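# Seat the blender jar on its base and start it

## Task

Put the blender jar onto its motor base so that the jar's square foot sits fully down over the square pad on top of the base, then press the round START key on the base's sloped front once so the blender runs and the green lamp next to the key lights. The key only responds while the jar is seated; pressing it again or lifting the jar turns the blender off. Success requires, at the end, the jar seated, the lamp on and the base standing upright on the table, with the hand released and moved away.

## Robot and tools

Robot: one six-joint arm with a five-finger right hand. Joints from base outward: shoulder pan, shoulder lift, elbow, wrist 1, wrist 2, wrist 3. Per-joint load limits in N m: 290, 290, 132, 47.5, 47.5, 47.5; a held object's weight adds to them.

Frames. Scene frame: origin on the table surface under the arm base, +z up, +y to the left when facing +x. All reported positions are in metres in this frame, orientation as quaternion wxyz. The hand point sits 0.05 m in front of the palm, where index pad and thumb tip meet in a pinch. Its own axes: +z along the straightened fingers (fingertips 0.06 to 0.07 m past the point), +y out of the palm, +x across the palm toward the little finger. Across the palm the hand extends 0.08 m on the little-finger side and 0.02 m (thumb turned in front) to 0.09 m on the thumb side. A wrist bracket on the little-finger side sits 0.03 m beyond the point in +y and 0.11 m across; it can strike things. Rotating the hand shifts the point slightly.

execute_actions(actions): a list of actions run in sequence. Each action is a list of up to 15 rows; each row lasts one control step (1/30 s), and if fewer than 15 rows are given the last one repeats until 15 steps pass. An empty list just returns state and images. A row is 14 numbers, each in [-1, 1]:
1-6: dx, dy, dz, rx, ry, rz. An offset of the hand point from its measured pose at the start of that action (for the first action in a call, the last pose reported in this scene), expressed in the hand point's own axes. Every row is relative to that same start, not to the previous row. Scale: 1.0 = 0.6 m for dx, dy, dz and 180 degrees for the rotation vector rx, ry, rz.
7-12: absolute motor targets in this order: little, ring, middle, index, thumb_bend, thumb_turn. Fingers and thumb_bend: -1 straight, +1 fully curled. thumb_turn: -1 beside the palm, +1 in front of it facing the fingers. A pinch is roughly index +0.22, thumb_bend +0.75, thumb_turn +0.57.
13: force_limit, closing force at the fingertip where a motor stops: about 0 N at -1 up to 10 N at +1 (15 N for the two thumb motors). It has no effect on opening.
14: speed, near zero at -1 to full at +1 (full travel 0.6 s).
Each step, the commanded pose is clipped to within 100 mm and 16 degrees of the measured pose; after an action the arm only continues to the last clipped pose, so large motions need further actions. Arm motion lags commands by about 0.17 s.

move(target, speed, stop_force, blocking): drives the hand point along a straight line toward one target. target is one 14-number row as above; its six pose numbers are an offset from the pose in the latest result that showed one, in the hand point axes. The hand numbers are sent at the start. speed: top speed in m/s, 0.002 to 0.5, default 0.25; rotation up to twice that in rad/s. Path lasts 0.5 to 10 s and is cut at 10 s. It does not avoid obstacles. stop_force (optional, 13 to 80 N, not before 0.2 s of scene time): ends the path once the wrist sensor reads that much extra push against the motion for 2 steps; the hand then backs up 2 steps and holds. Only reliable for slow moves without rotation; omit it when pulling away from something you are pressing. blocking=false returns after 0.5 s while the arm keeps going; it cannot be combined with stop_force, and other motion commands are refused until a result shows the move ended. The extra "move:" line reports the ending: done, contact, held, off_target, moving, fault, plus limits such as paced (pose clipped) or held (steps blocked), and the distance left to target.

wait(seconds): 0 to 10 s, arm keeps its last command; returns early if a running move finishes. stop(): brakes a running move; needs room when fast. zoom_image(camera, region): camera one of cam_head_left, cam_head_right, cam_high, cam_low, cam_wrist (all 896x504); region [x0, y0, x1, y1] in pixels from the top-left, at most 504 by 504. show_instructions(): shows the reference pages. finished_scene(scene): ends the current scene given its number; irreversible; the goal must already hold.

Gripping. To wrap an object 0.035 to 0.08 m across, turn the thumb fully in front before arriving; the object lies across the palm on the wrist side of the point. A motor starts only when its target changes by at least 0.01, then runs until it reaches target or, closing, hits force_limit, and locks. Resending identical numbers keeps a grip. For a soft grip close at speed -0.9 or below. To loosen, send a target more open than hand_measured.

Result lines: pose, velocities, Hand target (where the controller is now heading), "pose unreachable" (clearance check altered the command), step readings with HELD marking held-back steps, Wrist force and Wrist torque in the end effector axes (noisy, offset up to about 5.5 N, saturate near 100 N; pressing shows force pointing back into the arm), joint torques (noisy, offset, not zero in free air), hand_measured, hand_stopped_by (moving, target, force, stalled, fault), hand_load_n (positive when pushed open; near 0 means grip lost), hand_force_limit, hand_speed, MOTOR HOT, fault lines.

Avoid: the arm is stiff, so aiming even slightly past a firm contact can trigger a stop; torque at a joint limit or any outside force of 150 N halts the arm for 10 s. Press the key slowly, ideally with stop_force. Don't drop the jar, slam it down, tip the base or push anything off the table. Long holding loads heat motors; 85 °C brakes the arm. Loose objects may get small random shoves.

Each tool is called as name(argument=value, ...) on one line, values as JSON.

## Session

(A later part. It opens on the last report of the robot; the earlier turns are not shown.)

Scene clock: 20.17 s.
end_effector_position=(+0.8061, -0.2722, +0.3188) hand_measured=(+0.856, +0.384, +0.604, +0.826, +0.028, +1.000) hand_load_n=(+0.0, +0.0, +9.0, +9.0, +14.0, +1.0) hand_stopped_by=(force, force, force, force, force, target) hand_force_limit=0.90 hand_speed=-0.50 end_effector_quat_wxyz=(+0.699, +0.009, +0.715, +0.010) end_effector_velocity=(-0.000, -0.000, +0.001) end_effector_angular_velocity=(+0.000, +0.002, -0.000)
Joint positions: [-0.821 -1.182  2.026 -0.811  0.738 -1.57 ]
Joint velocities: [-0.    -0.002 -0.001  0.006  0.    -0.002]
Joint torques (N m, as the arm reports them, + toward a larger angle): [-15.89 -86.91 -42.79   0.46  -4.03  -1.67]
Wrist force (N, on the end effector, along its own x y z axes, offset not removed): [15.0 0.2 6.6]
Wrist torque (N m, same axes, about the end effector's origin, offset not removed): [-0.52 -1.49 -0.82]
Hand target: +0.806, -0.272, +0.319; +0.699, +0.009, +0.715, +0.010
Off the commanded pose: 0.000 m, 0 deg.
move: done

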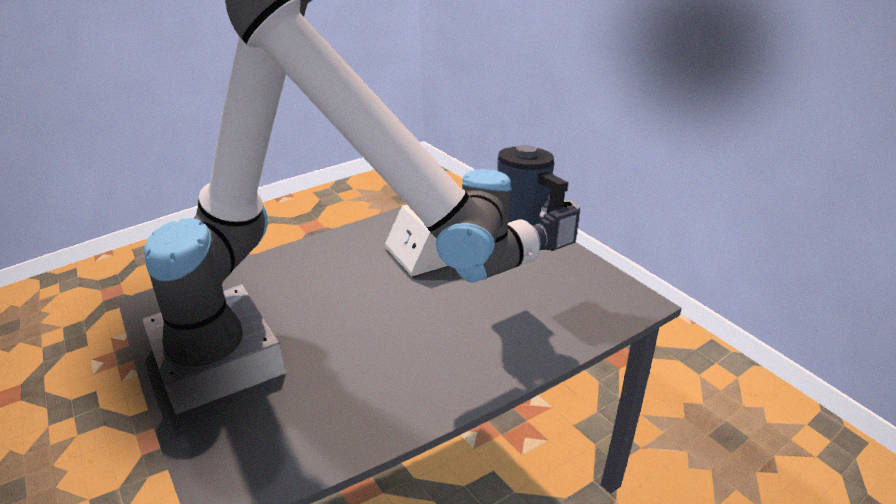

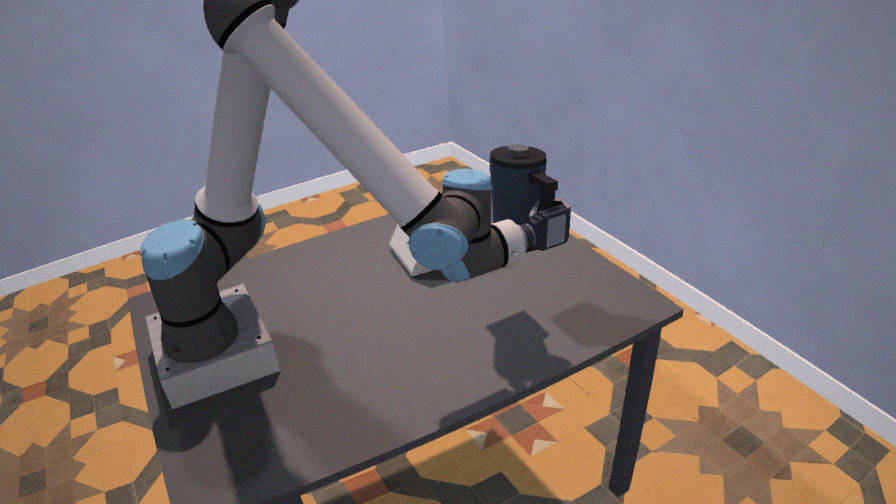

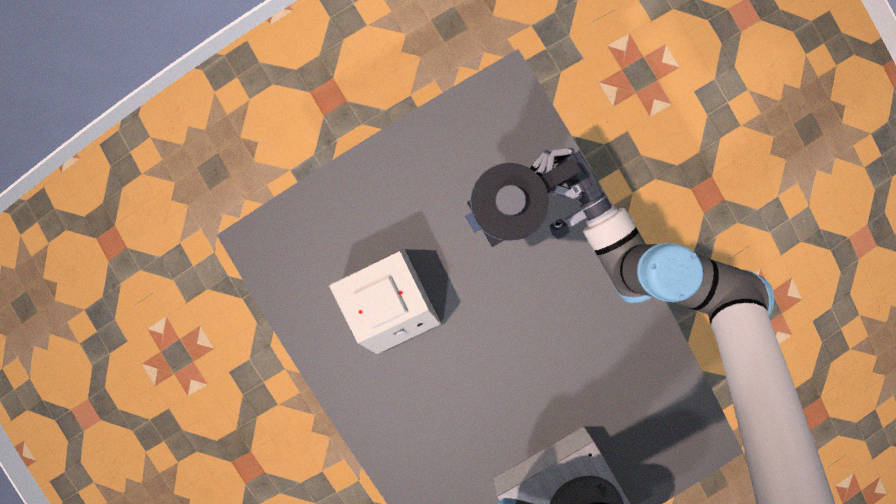

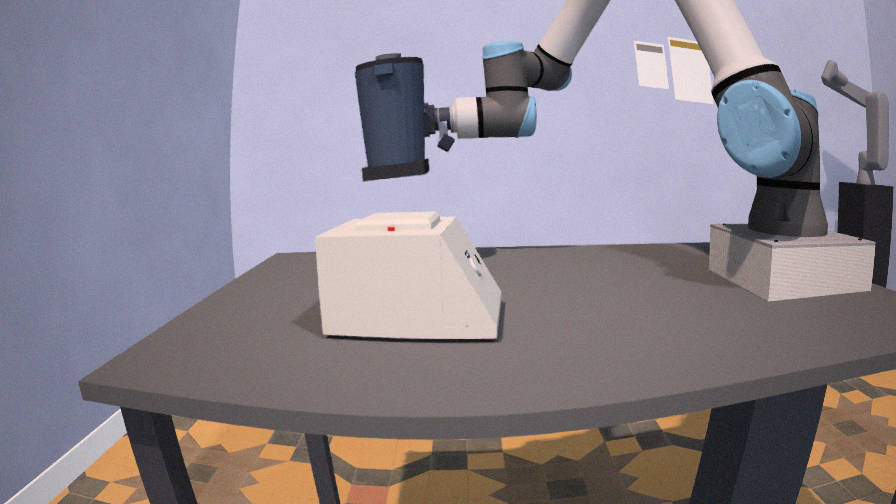

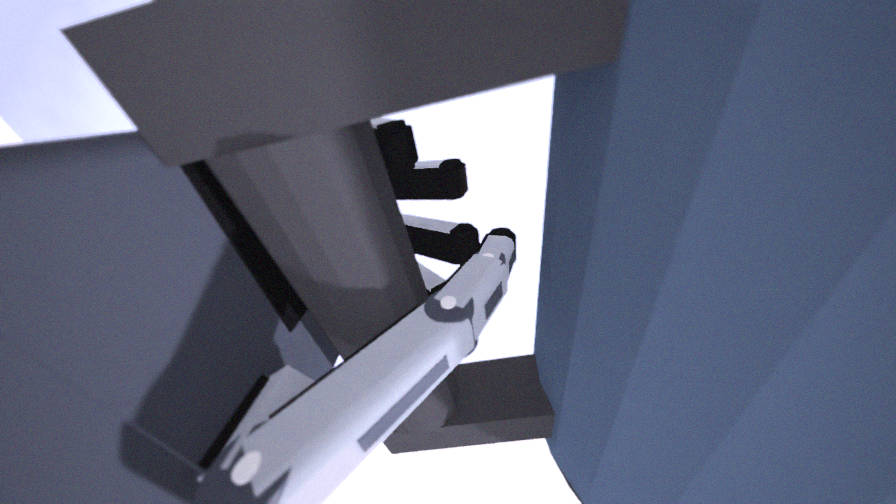

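move(target=[0,0,0,0,0,0,0.97,0.97,0.97,0.97,0.95,1,1,-0.5])

zoom_image(camera="cam_low", region=[300,30,540,240])

zoom_image(camera="cam_head_left", region=[440,120,620,280])

Scene clock: 23.20 s.
end_effector_position=(+0.8061, -0.2724, +0.3190) hand_measured=(+0.934, +0.882, +0.610, +0.828, +0.028, +1.000) hand_load_n=(+6.0, +10.0, +11.5, +5.5, +14.0, +1.5) hand_stopped_by=(force, force, force, force, force, target) hand_force_limit=1.00 hand_speed=-0.50 end_effector_quat_wxyz=(+0.699, +0.009, +0.715, +0.010) end_effector_velocity=(+0.000, -0.000, -0.001) end_effector_angular_velocity=(+0.001, +0.001, -0.001)
Joint positions: [-0.821 -1.182  2.026 -0.811  0.738 -1.57 ]
Joint velocities: [ 0.     0.002 -0.001  0.     0.001  0.   ]
Joint torques (N m, as the arm reports them, + toward a larger angle): [ 11.34 -58.83 -24.65  -3.9   -1.74   4.1 ]
Wrist force (N, on the end effector, along its own x y z axes, offset not removed): [16.2 0.1 4.1]
Wrist torque (N m, same axes, about the end effector's origin, offset not removed): [-0.50 -1.56 -0.73]
Hand target: +0.806, -0.272, +0.319; +0.699, +0.009, +0.715, +0.010
Off the commanded pose: 0.000 m, 0 deg.
move: done

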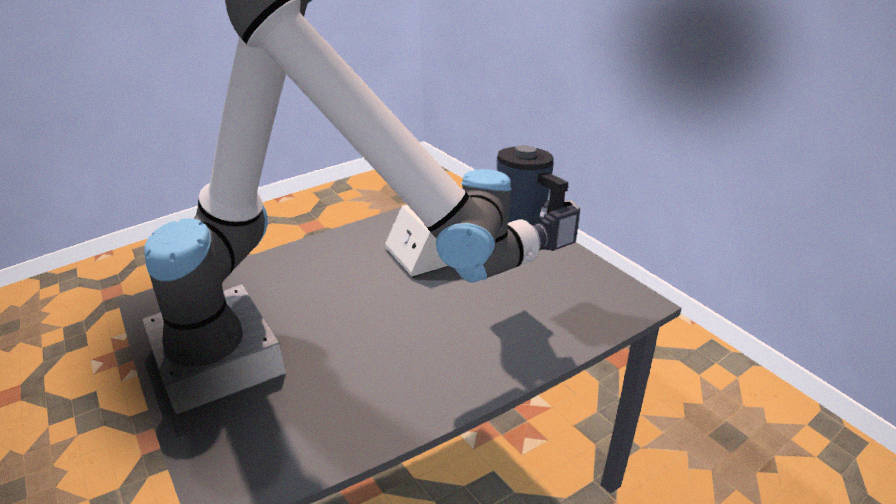

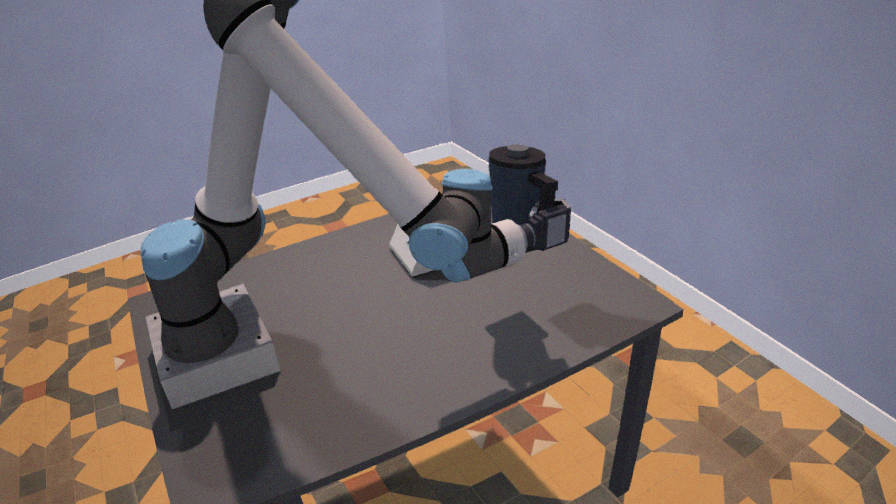

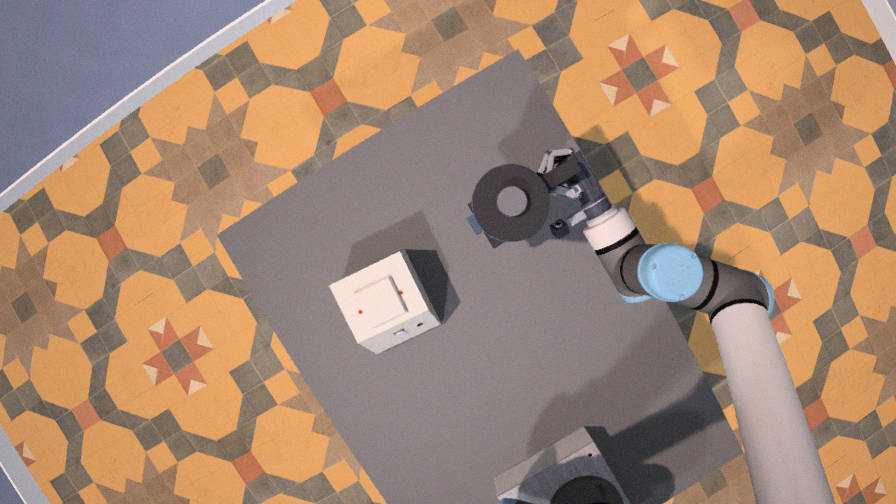

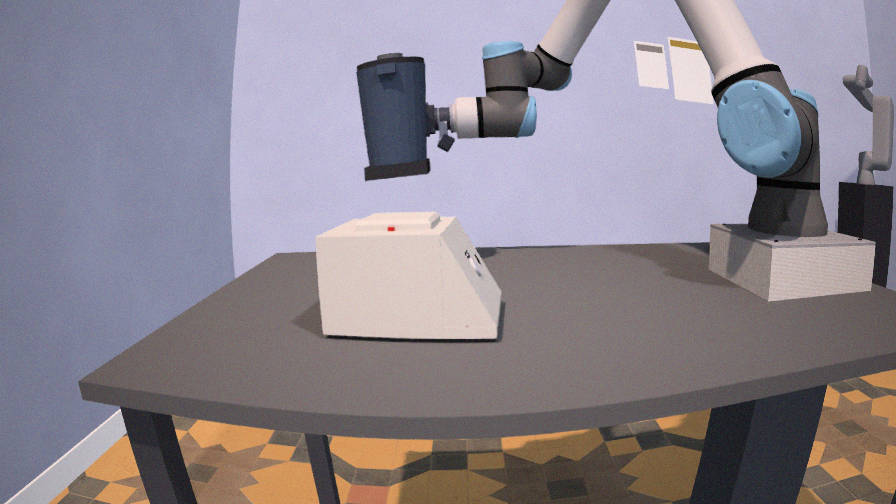

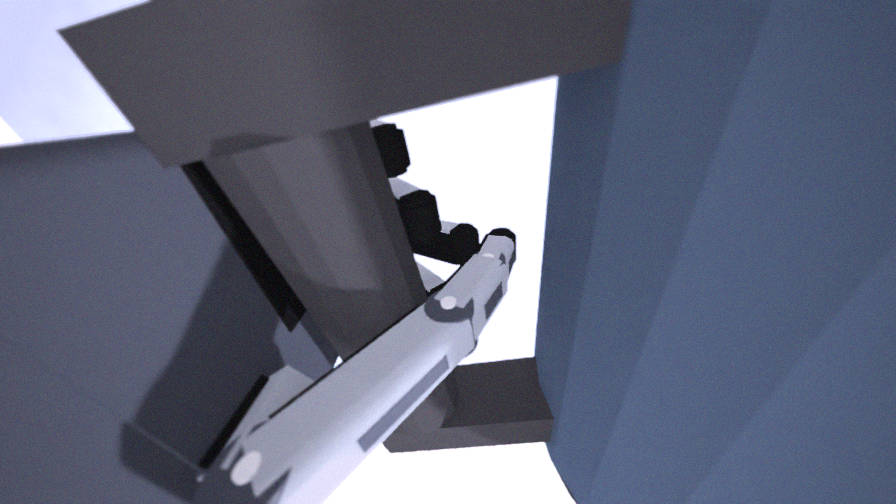

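Region (300, 30, 540, 240) of cam_low's 896x504 image, scaled by 2.100, with more detail than that image has; it fills the top 441 rows of this view, and the rest is white.

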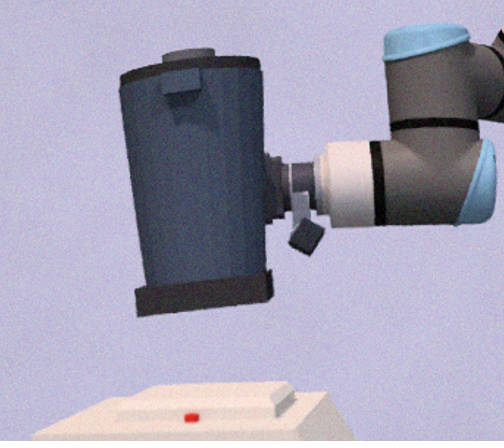

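Region (440, 120, 620, 280) of cam_head_left's 896x504 image, scaled by 2.800, with more detail than that image has.

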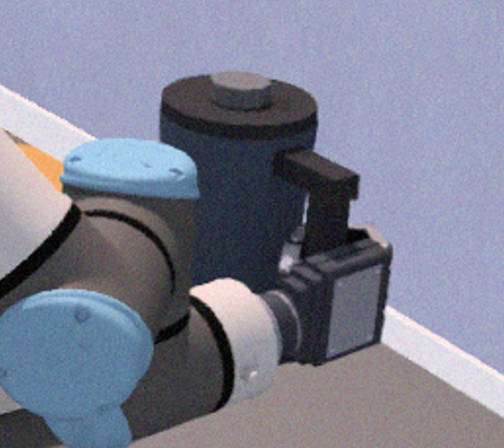

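move(target=[0,0.55,-0.085,-0.005,-0.008,0,0.97,0.97,0.97,0.97,0.95,1,1,-0.5], speed=0.15)

Scene clock: 30.60 s.
end_effector_position=(+0.7546, +0.0572, +0.3298) hand_measured=(+0.934, +0.882, +0.610, +0.828, +0.028, +1.000) hand_load_n=(+6.0, +10.0, +11.5, +5.5, +14.0, +1.5) hand_stopped_by=(force, force, force, force, force, target) hand_force_limit=1.00 hand_speed=-0.50 end_effector_quat_wxyz=(+0.708, +0.004, +0.706, +0.016) end_effector_velocity=(-0.000, +0.002, +0.000) end_effector_angular_velocity=(+0.001, -0.000, +0.000)
Joint positions: [-0.367 -1.382  2.313 -0.935  1.176 -1.543]
Joint velocities: [ 0.005 -0.001  0.001 -0.     0.005  0.001]
Joint torques (N m, as the arm reports them, + toward a larger angle): [ 17.81 -68.74 -19.24  -5.58   2.29   4.03]
Wrist force (N, on the end effector, along its own x y z axes, offset not removed): [14.3 -0.4 4.2]
Wrist torque (N m, same axes, about the end effector's origin, offset not removed): [-0.59 -1.28 -0.84]
Hand target: +0.755, +0.057, +0.330; +0.708, +0.004, +0.706, +0.016
Off the commanded pose: 0.001 m, 0 deg.
move: done

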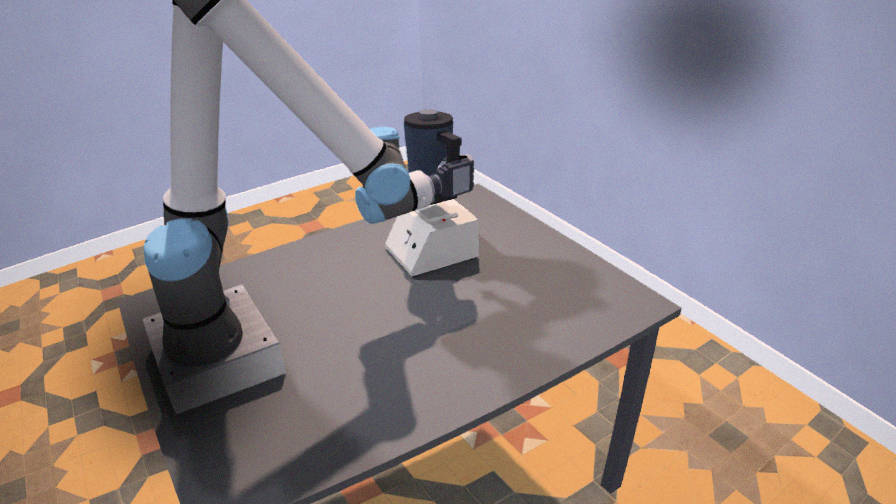

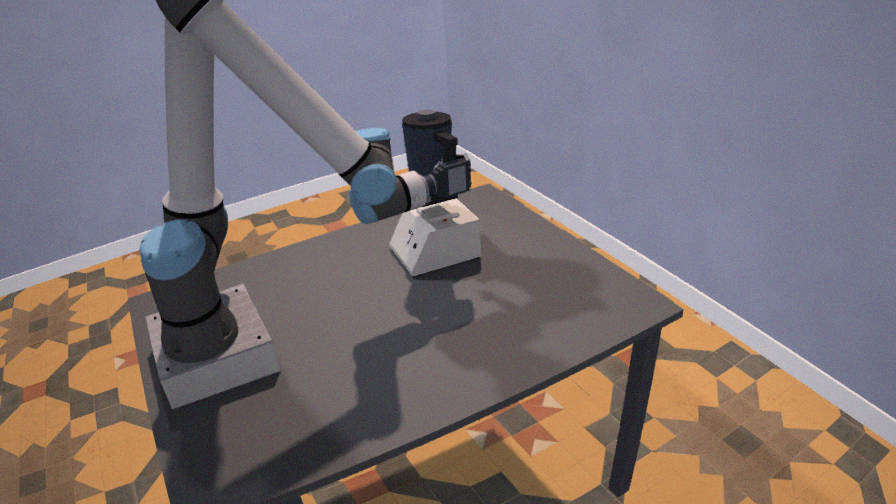

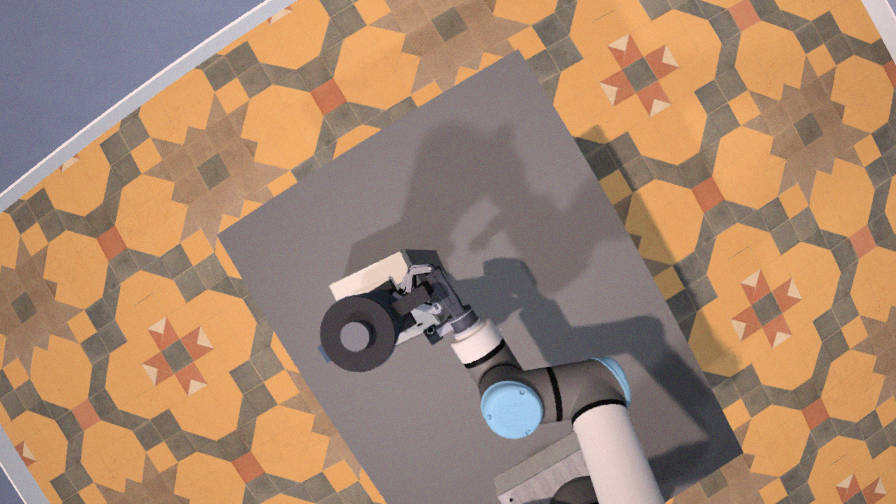

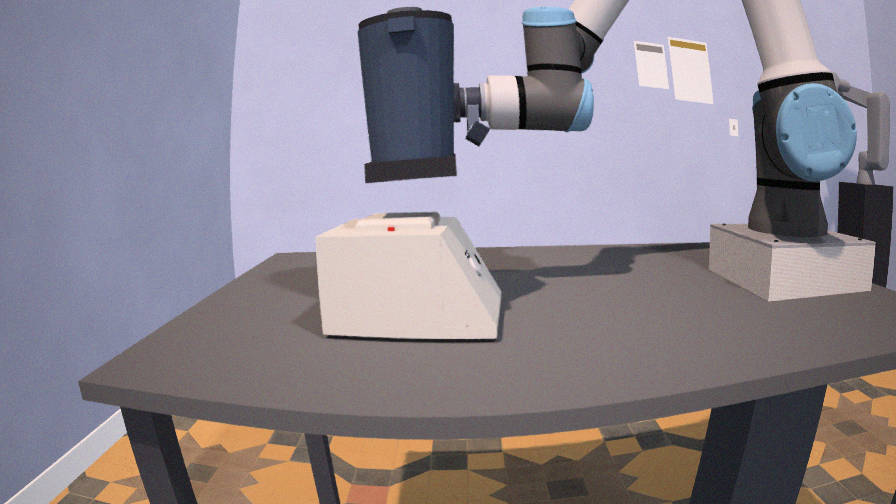

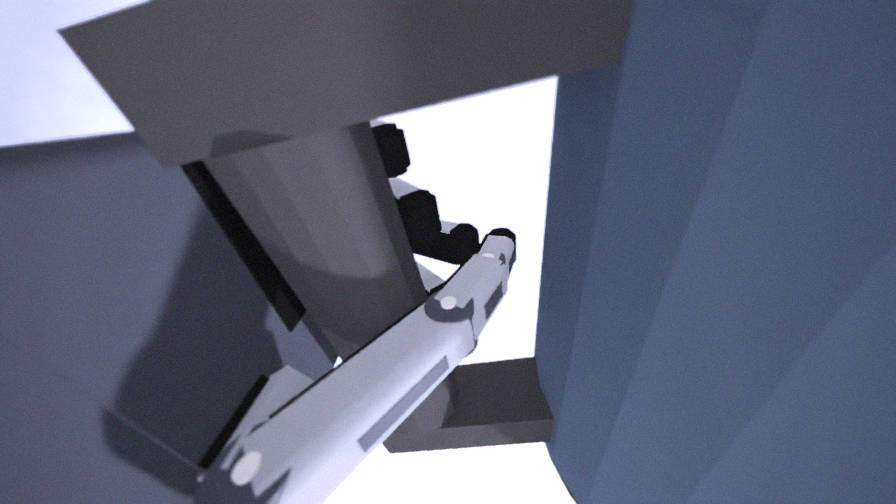

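move(target=[0.04,-0.015,0.025,0,-0.017,0,0.97,0.97,0.97,0.97,0.95,1,1,-0.5], speed=0.08)

zoom_image(camera="cam_low", region=[300,0,520,260])

zoom_image(camera="cam_high", region=[290,230,490,400])

Scene clock: 34.20 s.
end_effector_position=(+0.7696, +0.0492, +0.3058) hand_measured=(+0.934, +0.882, +0.610, +0.828, +0.028, +1.000) hand_load_n=(+5.5, +9.5, +11.5, +6.0, +14.0, +1.5) hand_stopped_by=(force, force, force, force, force, target) hand_force_limit=1.00 hand_speed=-0.50 end_effector_quat_wxyz=(+0.727, +0.004, +0.687, +0.016) end_effector_velocity=(+0.002, -0.001, -0.001) end_effector_angular_velocity=(-0.000, -0.007, -0.001)
Joint positions: [-0.369 -1.298  2.311 -1.075  1.177 -1.521]
Joint velocities: [ 0.     0.008 -0.002 -0.013  0.001  0.002]
Joint torques (N m, as the arm reports them, + toward a larger angle): [ -9.93 -38.44 -39.65  -5.95   3.32   3.85]
Wrist force (N, on the end effector, along its own x y z axes, offset not removed): [14.7 -0.1 3.3]
Wrist torque (N m, same axes, about the end effector's origin, offset not removed): [-0.46 -1.35 -0.83]
Hand target: +0.770, +0.049, +0.306; +0.727, +0.004, +0.686, +0.016
Off the commanded pose: 0.000 m, 0 deg.
move: done

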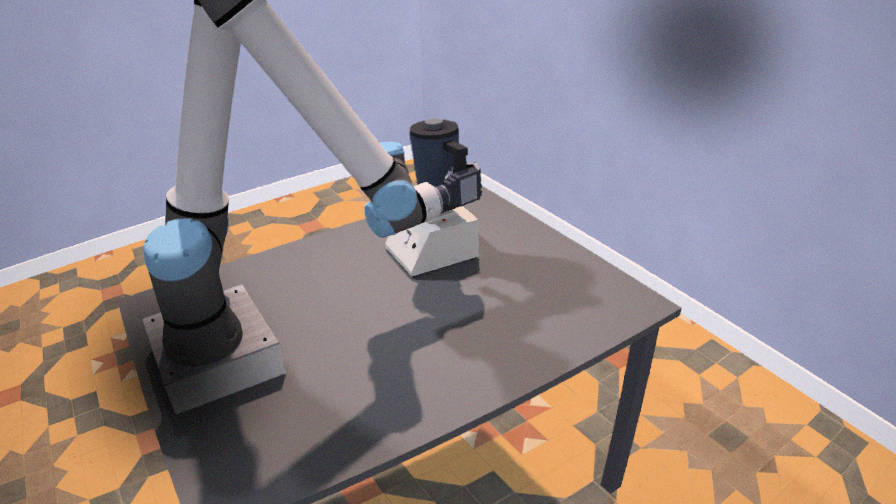

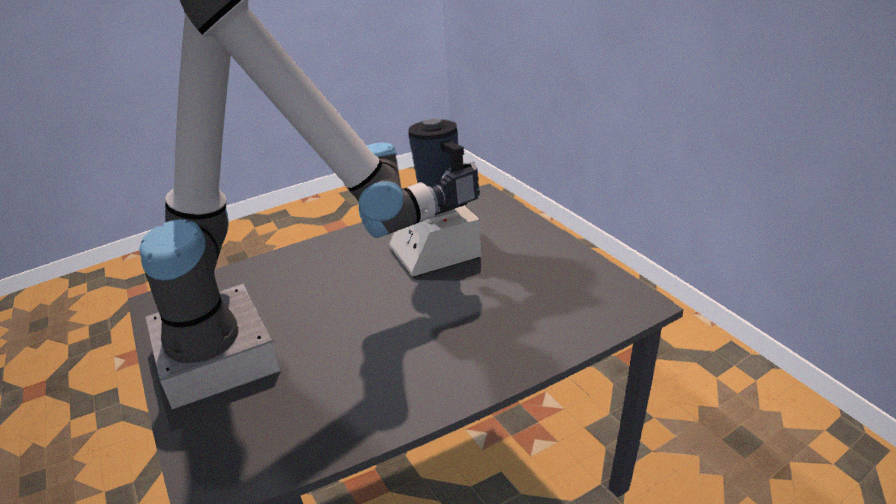

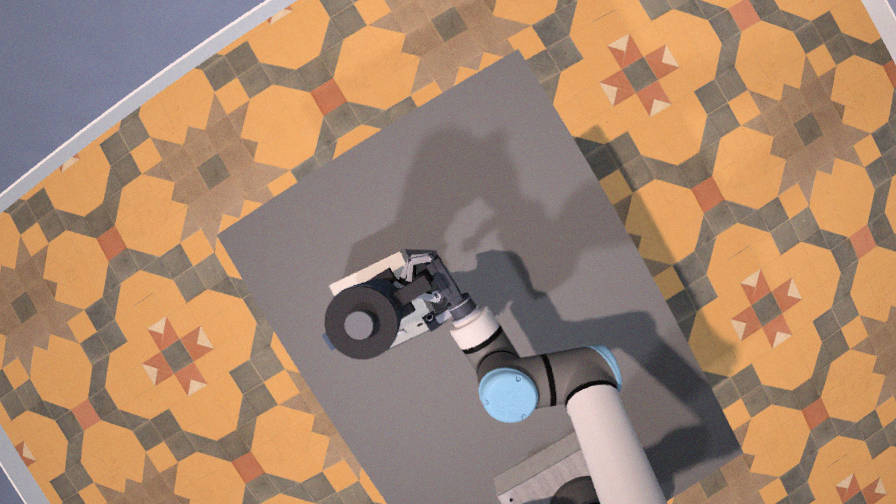

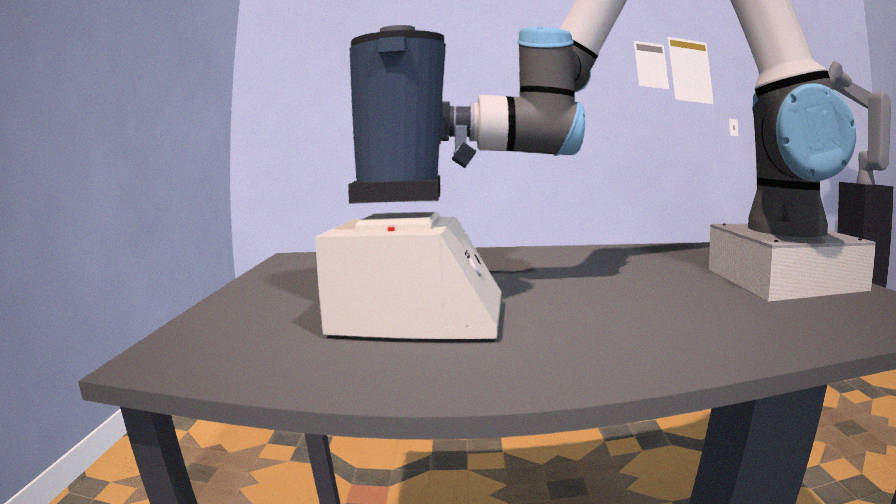

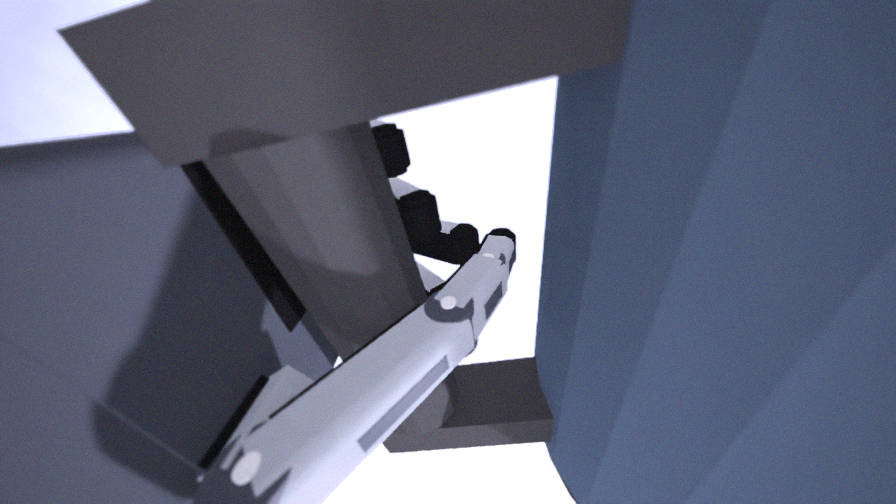

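Region (300, 0, 520, 260) of cam_low's 896x504 image, scaled by 1.938, with more detail than that image has; it fills the left 426 columns of this view, and the rest is white.

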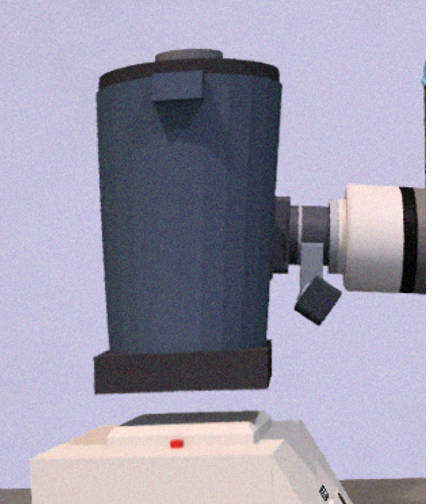

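Region (290, 230, 490, 400) of cam_high's 896x504 image, scaled by 2.520, with more detail than that image has; it fills the top 428 rows of this view, and the rest is white.

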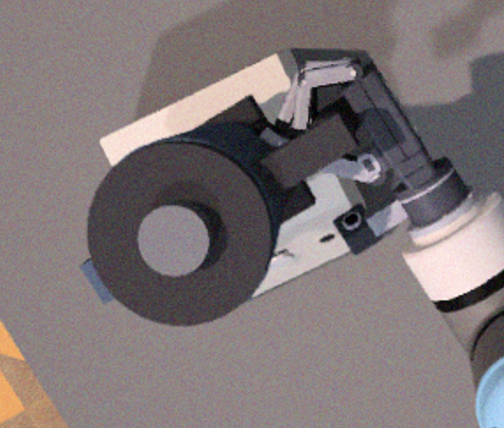

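move(target=[0.035,-0.009,0.007,-0.015,-0.005,0,0.97,0.97,0.97,0.97,0.95,1,1,-0.5], speed=0.04)

zoom_image(camera="cam_low", region=[300,60,520,280])

zoom_image(camera="cam_head_left", region=[370,110,510,280])

Scene clock: 36.80 s.
end_effector_position=(+0.7750, +0.0445, +0.2851) hand_measured=(+0.934, +0.882, +0.610, +0.830, +0.028, +1.000) hand_load_n=(+4.0, +6.0, +12.0, +0.5, +13.5, +1.5) hand_stopped_by=(force, force, force, force, force, target) hand_force_limit=1.00 hand_speed=-0.50 end_effector_quat_wxyz=(+0.732, -0.013, +0.680, +0.032) end_effector_velocity=(+0.001, -0.001, -0.002) end_effector_angular_velocity=(+0.000, -0.003, +0.005)
Joint positions: [-0.394 -1.241  2.305 -1.146  1.106 -1.511]
Joint velocities: [-0.003  0.007 -0.002 -0.009 -0.008  0.002]
Joint torques (N m, as the arm reports them, + toward a larger angle): [ -9.93 -40.08 -36.59  -5.13  -3.75   2.59]
Wrist force (N, on the end effector, along its own x y z axes, offset not removed): [11.0 -0.6 2.5]
Wrist torque (N m, same axes, about the end effector's origin, offset not removed): [-0.38 -1.13 -0.10]
Hand target: +0.775, +0.044, +0.285; +0.732, -0.013, +0.680, +0.032
Off the commanded pose: 0.000 m, 0 deg.
move: done

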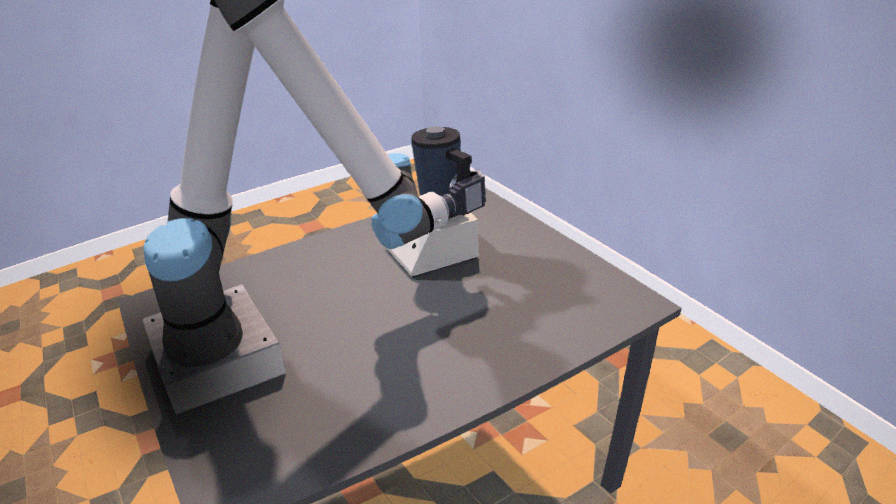

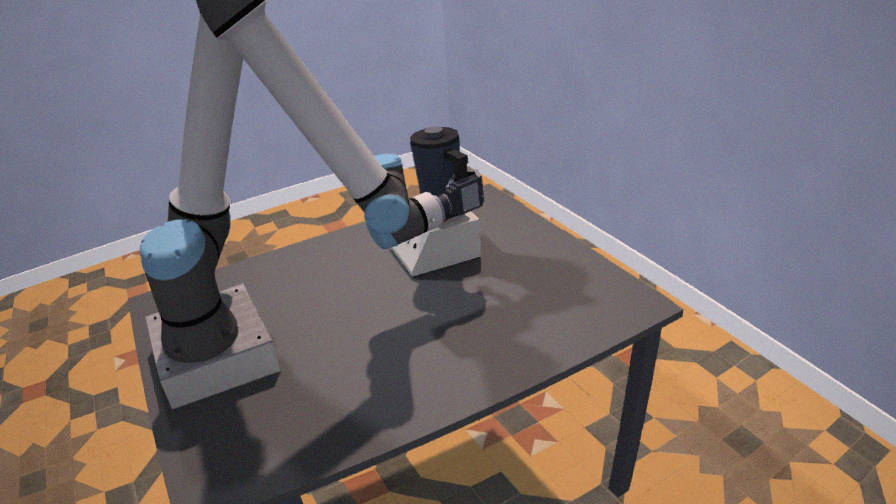

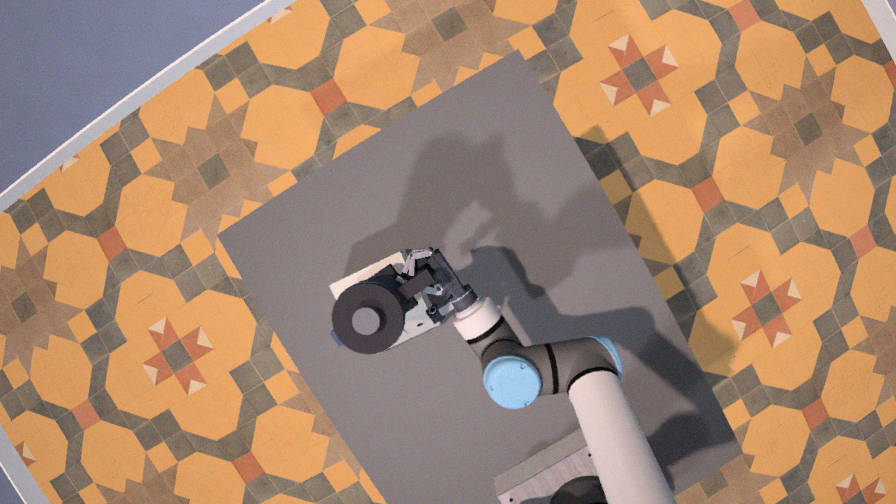

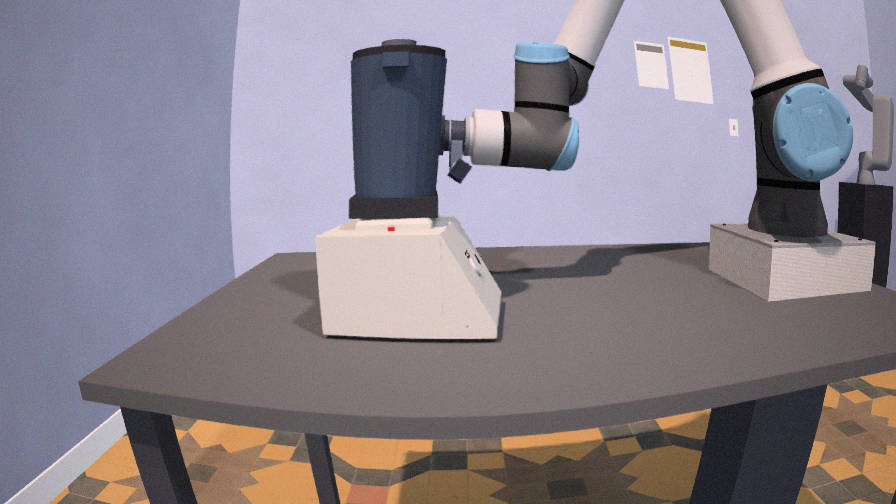

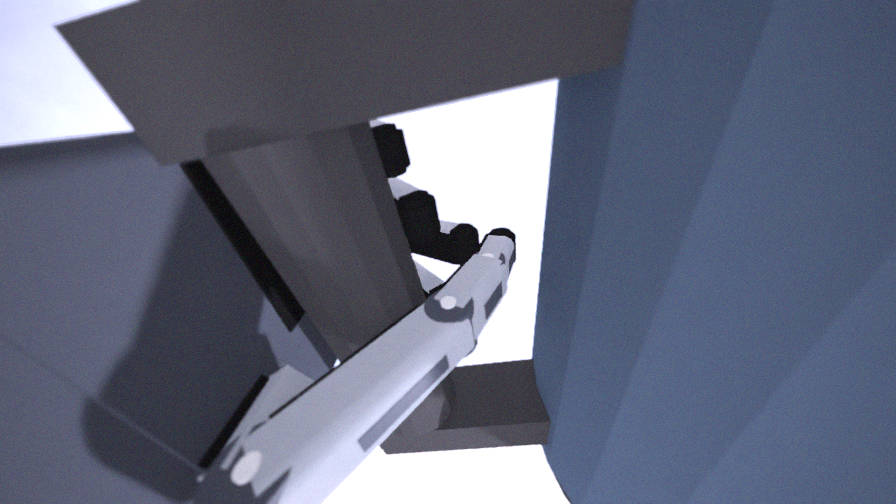

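Region (300, 60, 520, 280) of cam_low's 896x504 image, scaled by 2.291, with more detail than that image has.

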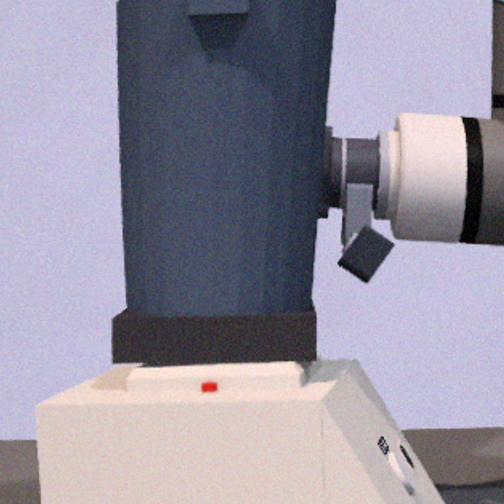

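Region (370, 110, 510, 280) of cam_head_left's 896x504 image, scaled by 2.965, with more detail than that image has; it fills the left 415 columns of this view, and the rest is white.

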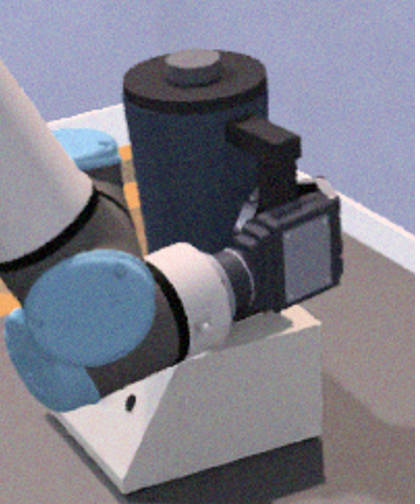

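move(target=[-0.02,0,-0.024,0.04,0,0,0.97,0.97,0.97,0.97,0.95,1,1,-0.5], speed=0.04)

zoom_image(camera="cam_low", region=[300,60,520,280])

zoom_image(camera="cam_high", region=[290,230,490,400])

Scene clock: 41.87 s.
end_effector_position=(+0.7600, +0.0433, +0.2960) hand_measured=(+0.934, +0.882, +0.610, +0.830, +0.028, +1.000) hand_load_n=(+3.0, +5.5, +11.5, +1.5, +14.5, +0.5) hand_stopped_by=(force, force, force, force, force, target) hand_force_limit=1.00 hand_speed=-0.50 end_effector_quat_wxyz=(+0.731, +0.033, +0.681, -0.010) end_effector_velocity=(-0.001, -0.000, +0.001) end_effector_angular_velocity=(+0.001, +0.001, -0.014)
Joint positions: [-0.349 -1.289  2.344 -1.128  1.275 -1.517]
Joint velocities: [ 0.006 -0.004  0.003  0.002  0.02  -0.001]
Joint torques (N m, as the arm reports them, + toward a larger angle): [ 16.4  -73.87 -15.37  -1.9    2.51  -1.75]
Wrist force (N, on the end effector, along its own x y z axes, offset not removed): [15.4 -0.5 2.9]
Wrist torque (N m, same axes, about the end effector's origin, offset not removed): [-0.59 -1.43 -0.76]
Hand target: +0.760, +0.043, +0.296; +0.731, +0.033, +0.681, -0.011
Off the commanded pose: 0.000 m, 0 deg.
move: done

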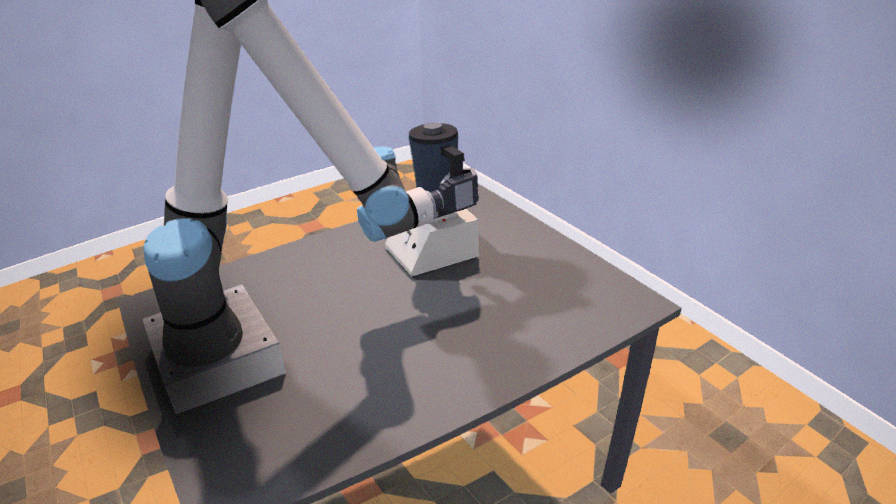

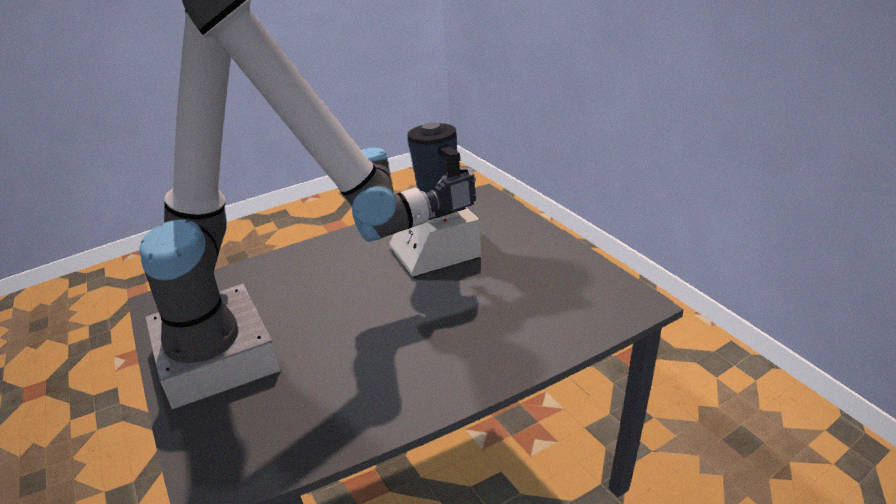

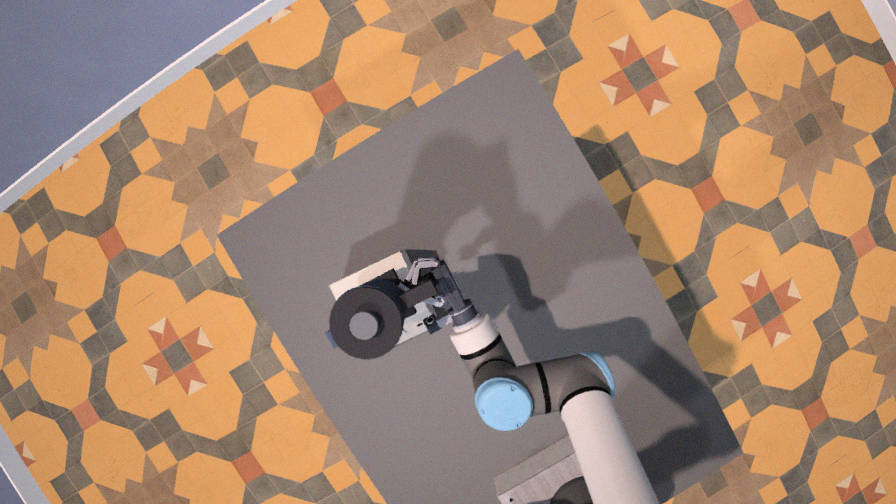

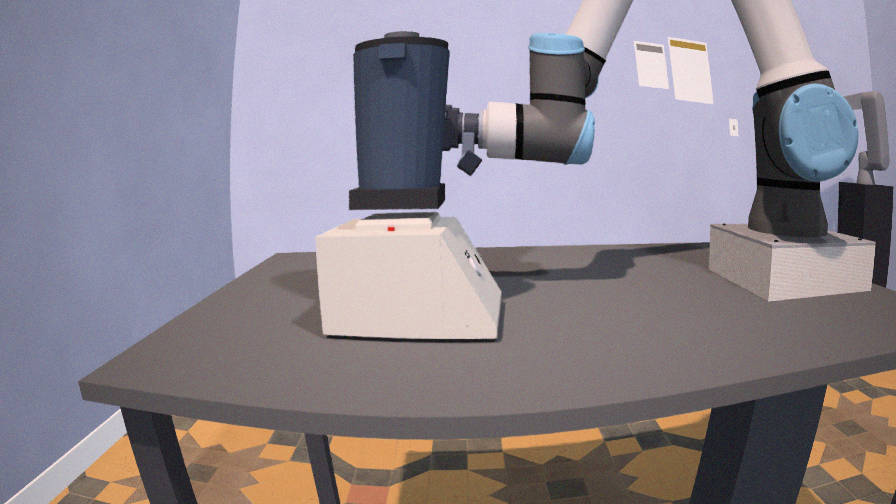

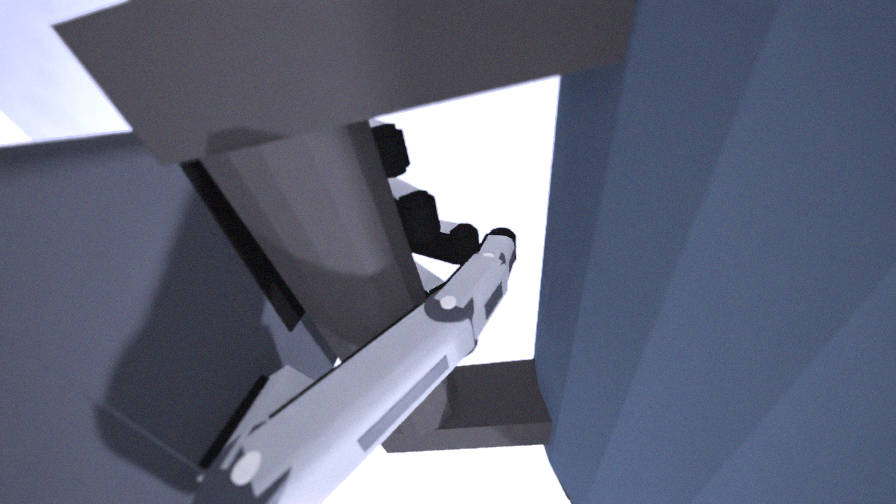

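Region (300, 60, 520, 280) of cam_low's 896x504 image, scaled by 2.291, with more detail than that image has.

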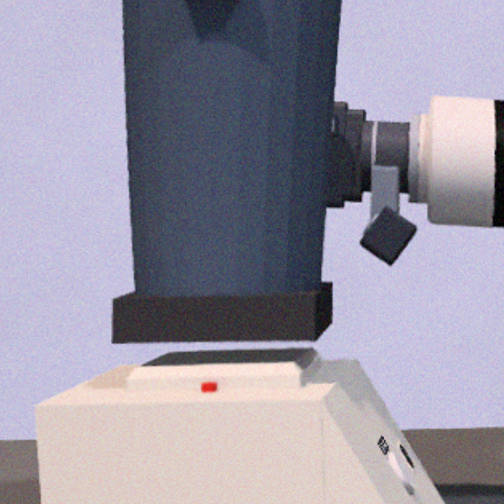

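Region (290, 230, 490, 400) of cam_high's 896x504 image, scaled by 2.520, with more detail than that image has; it fills the top 428 rows of this view, and the rest is white.

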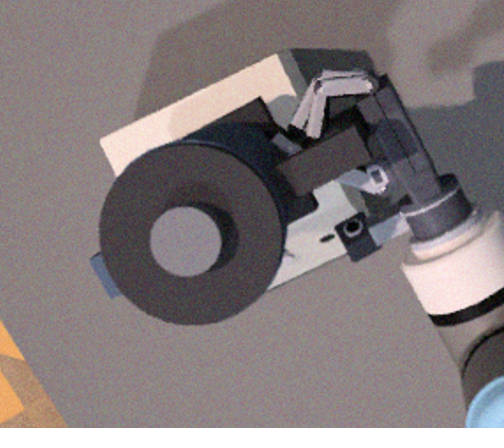

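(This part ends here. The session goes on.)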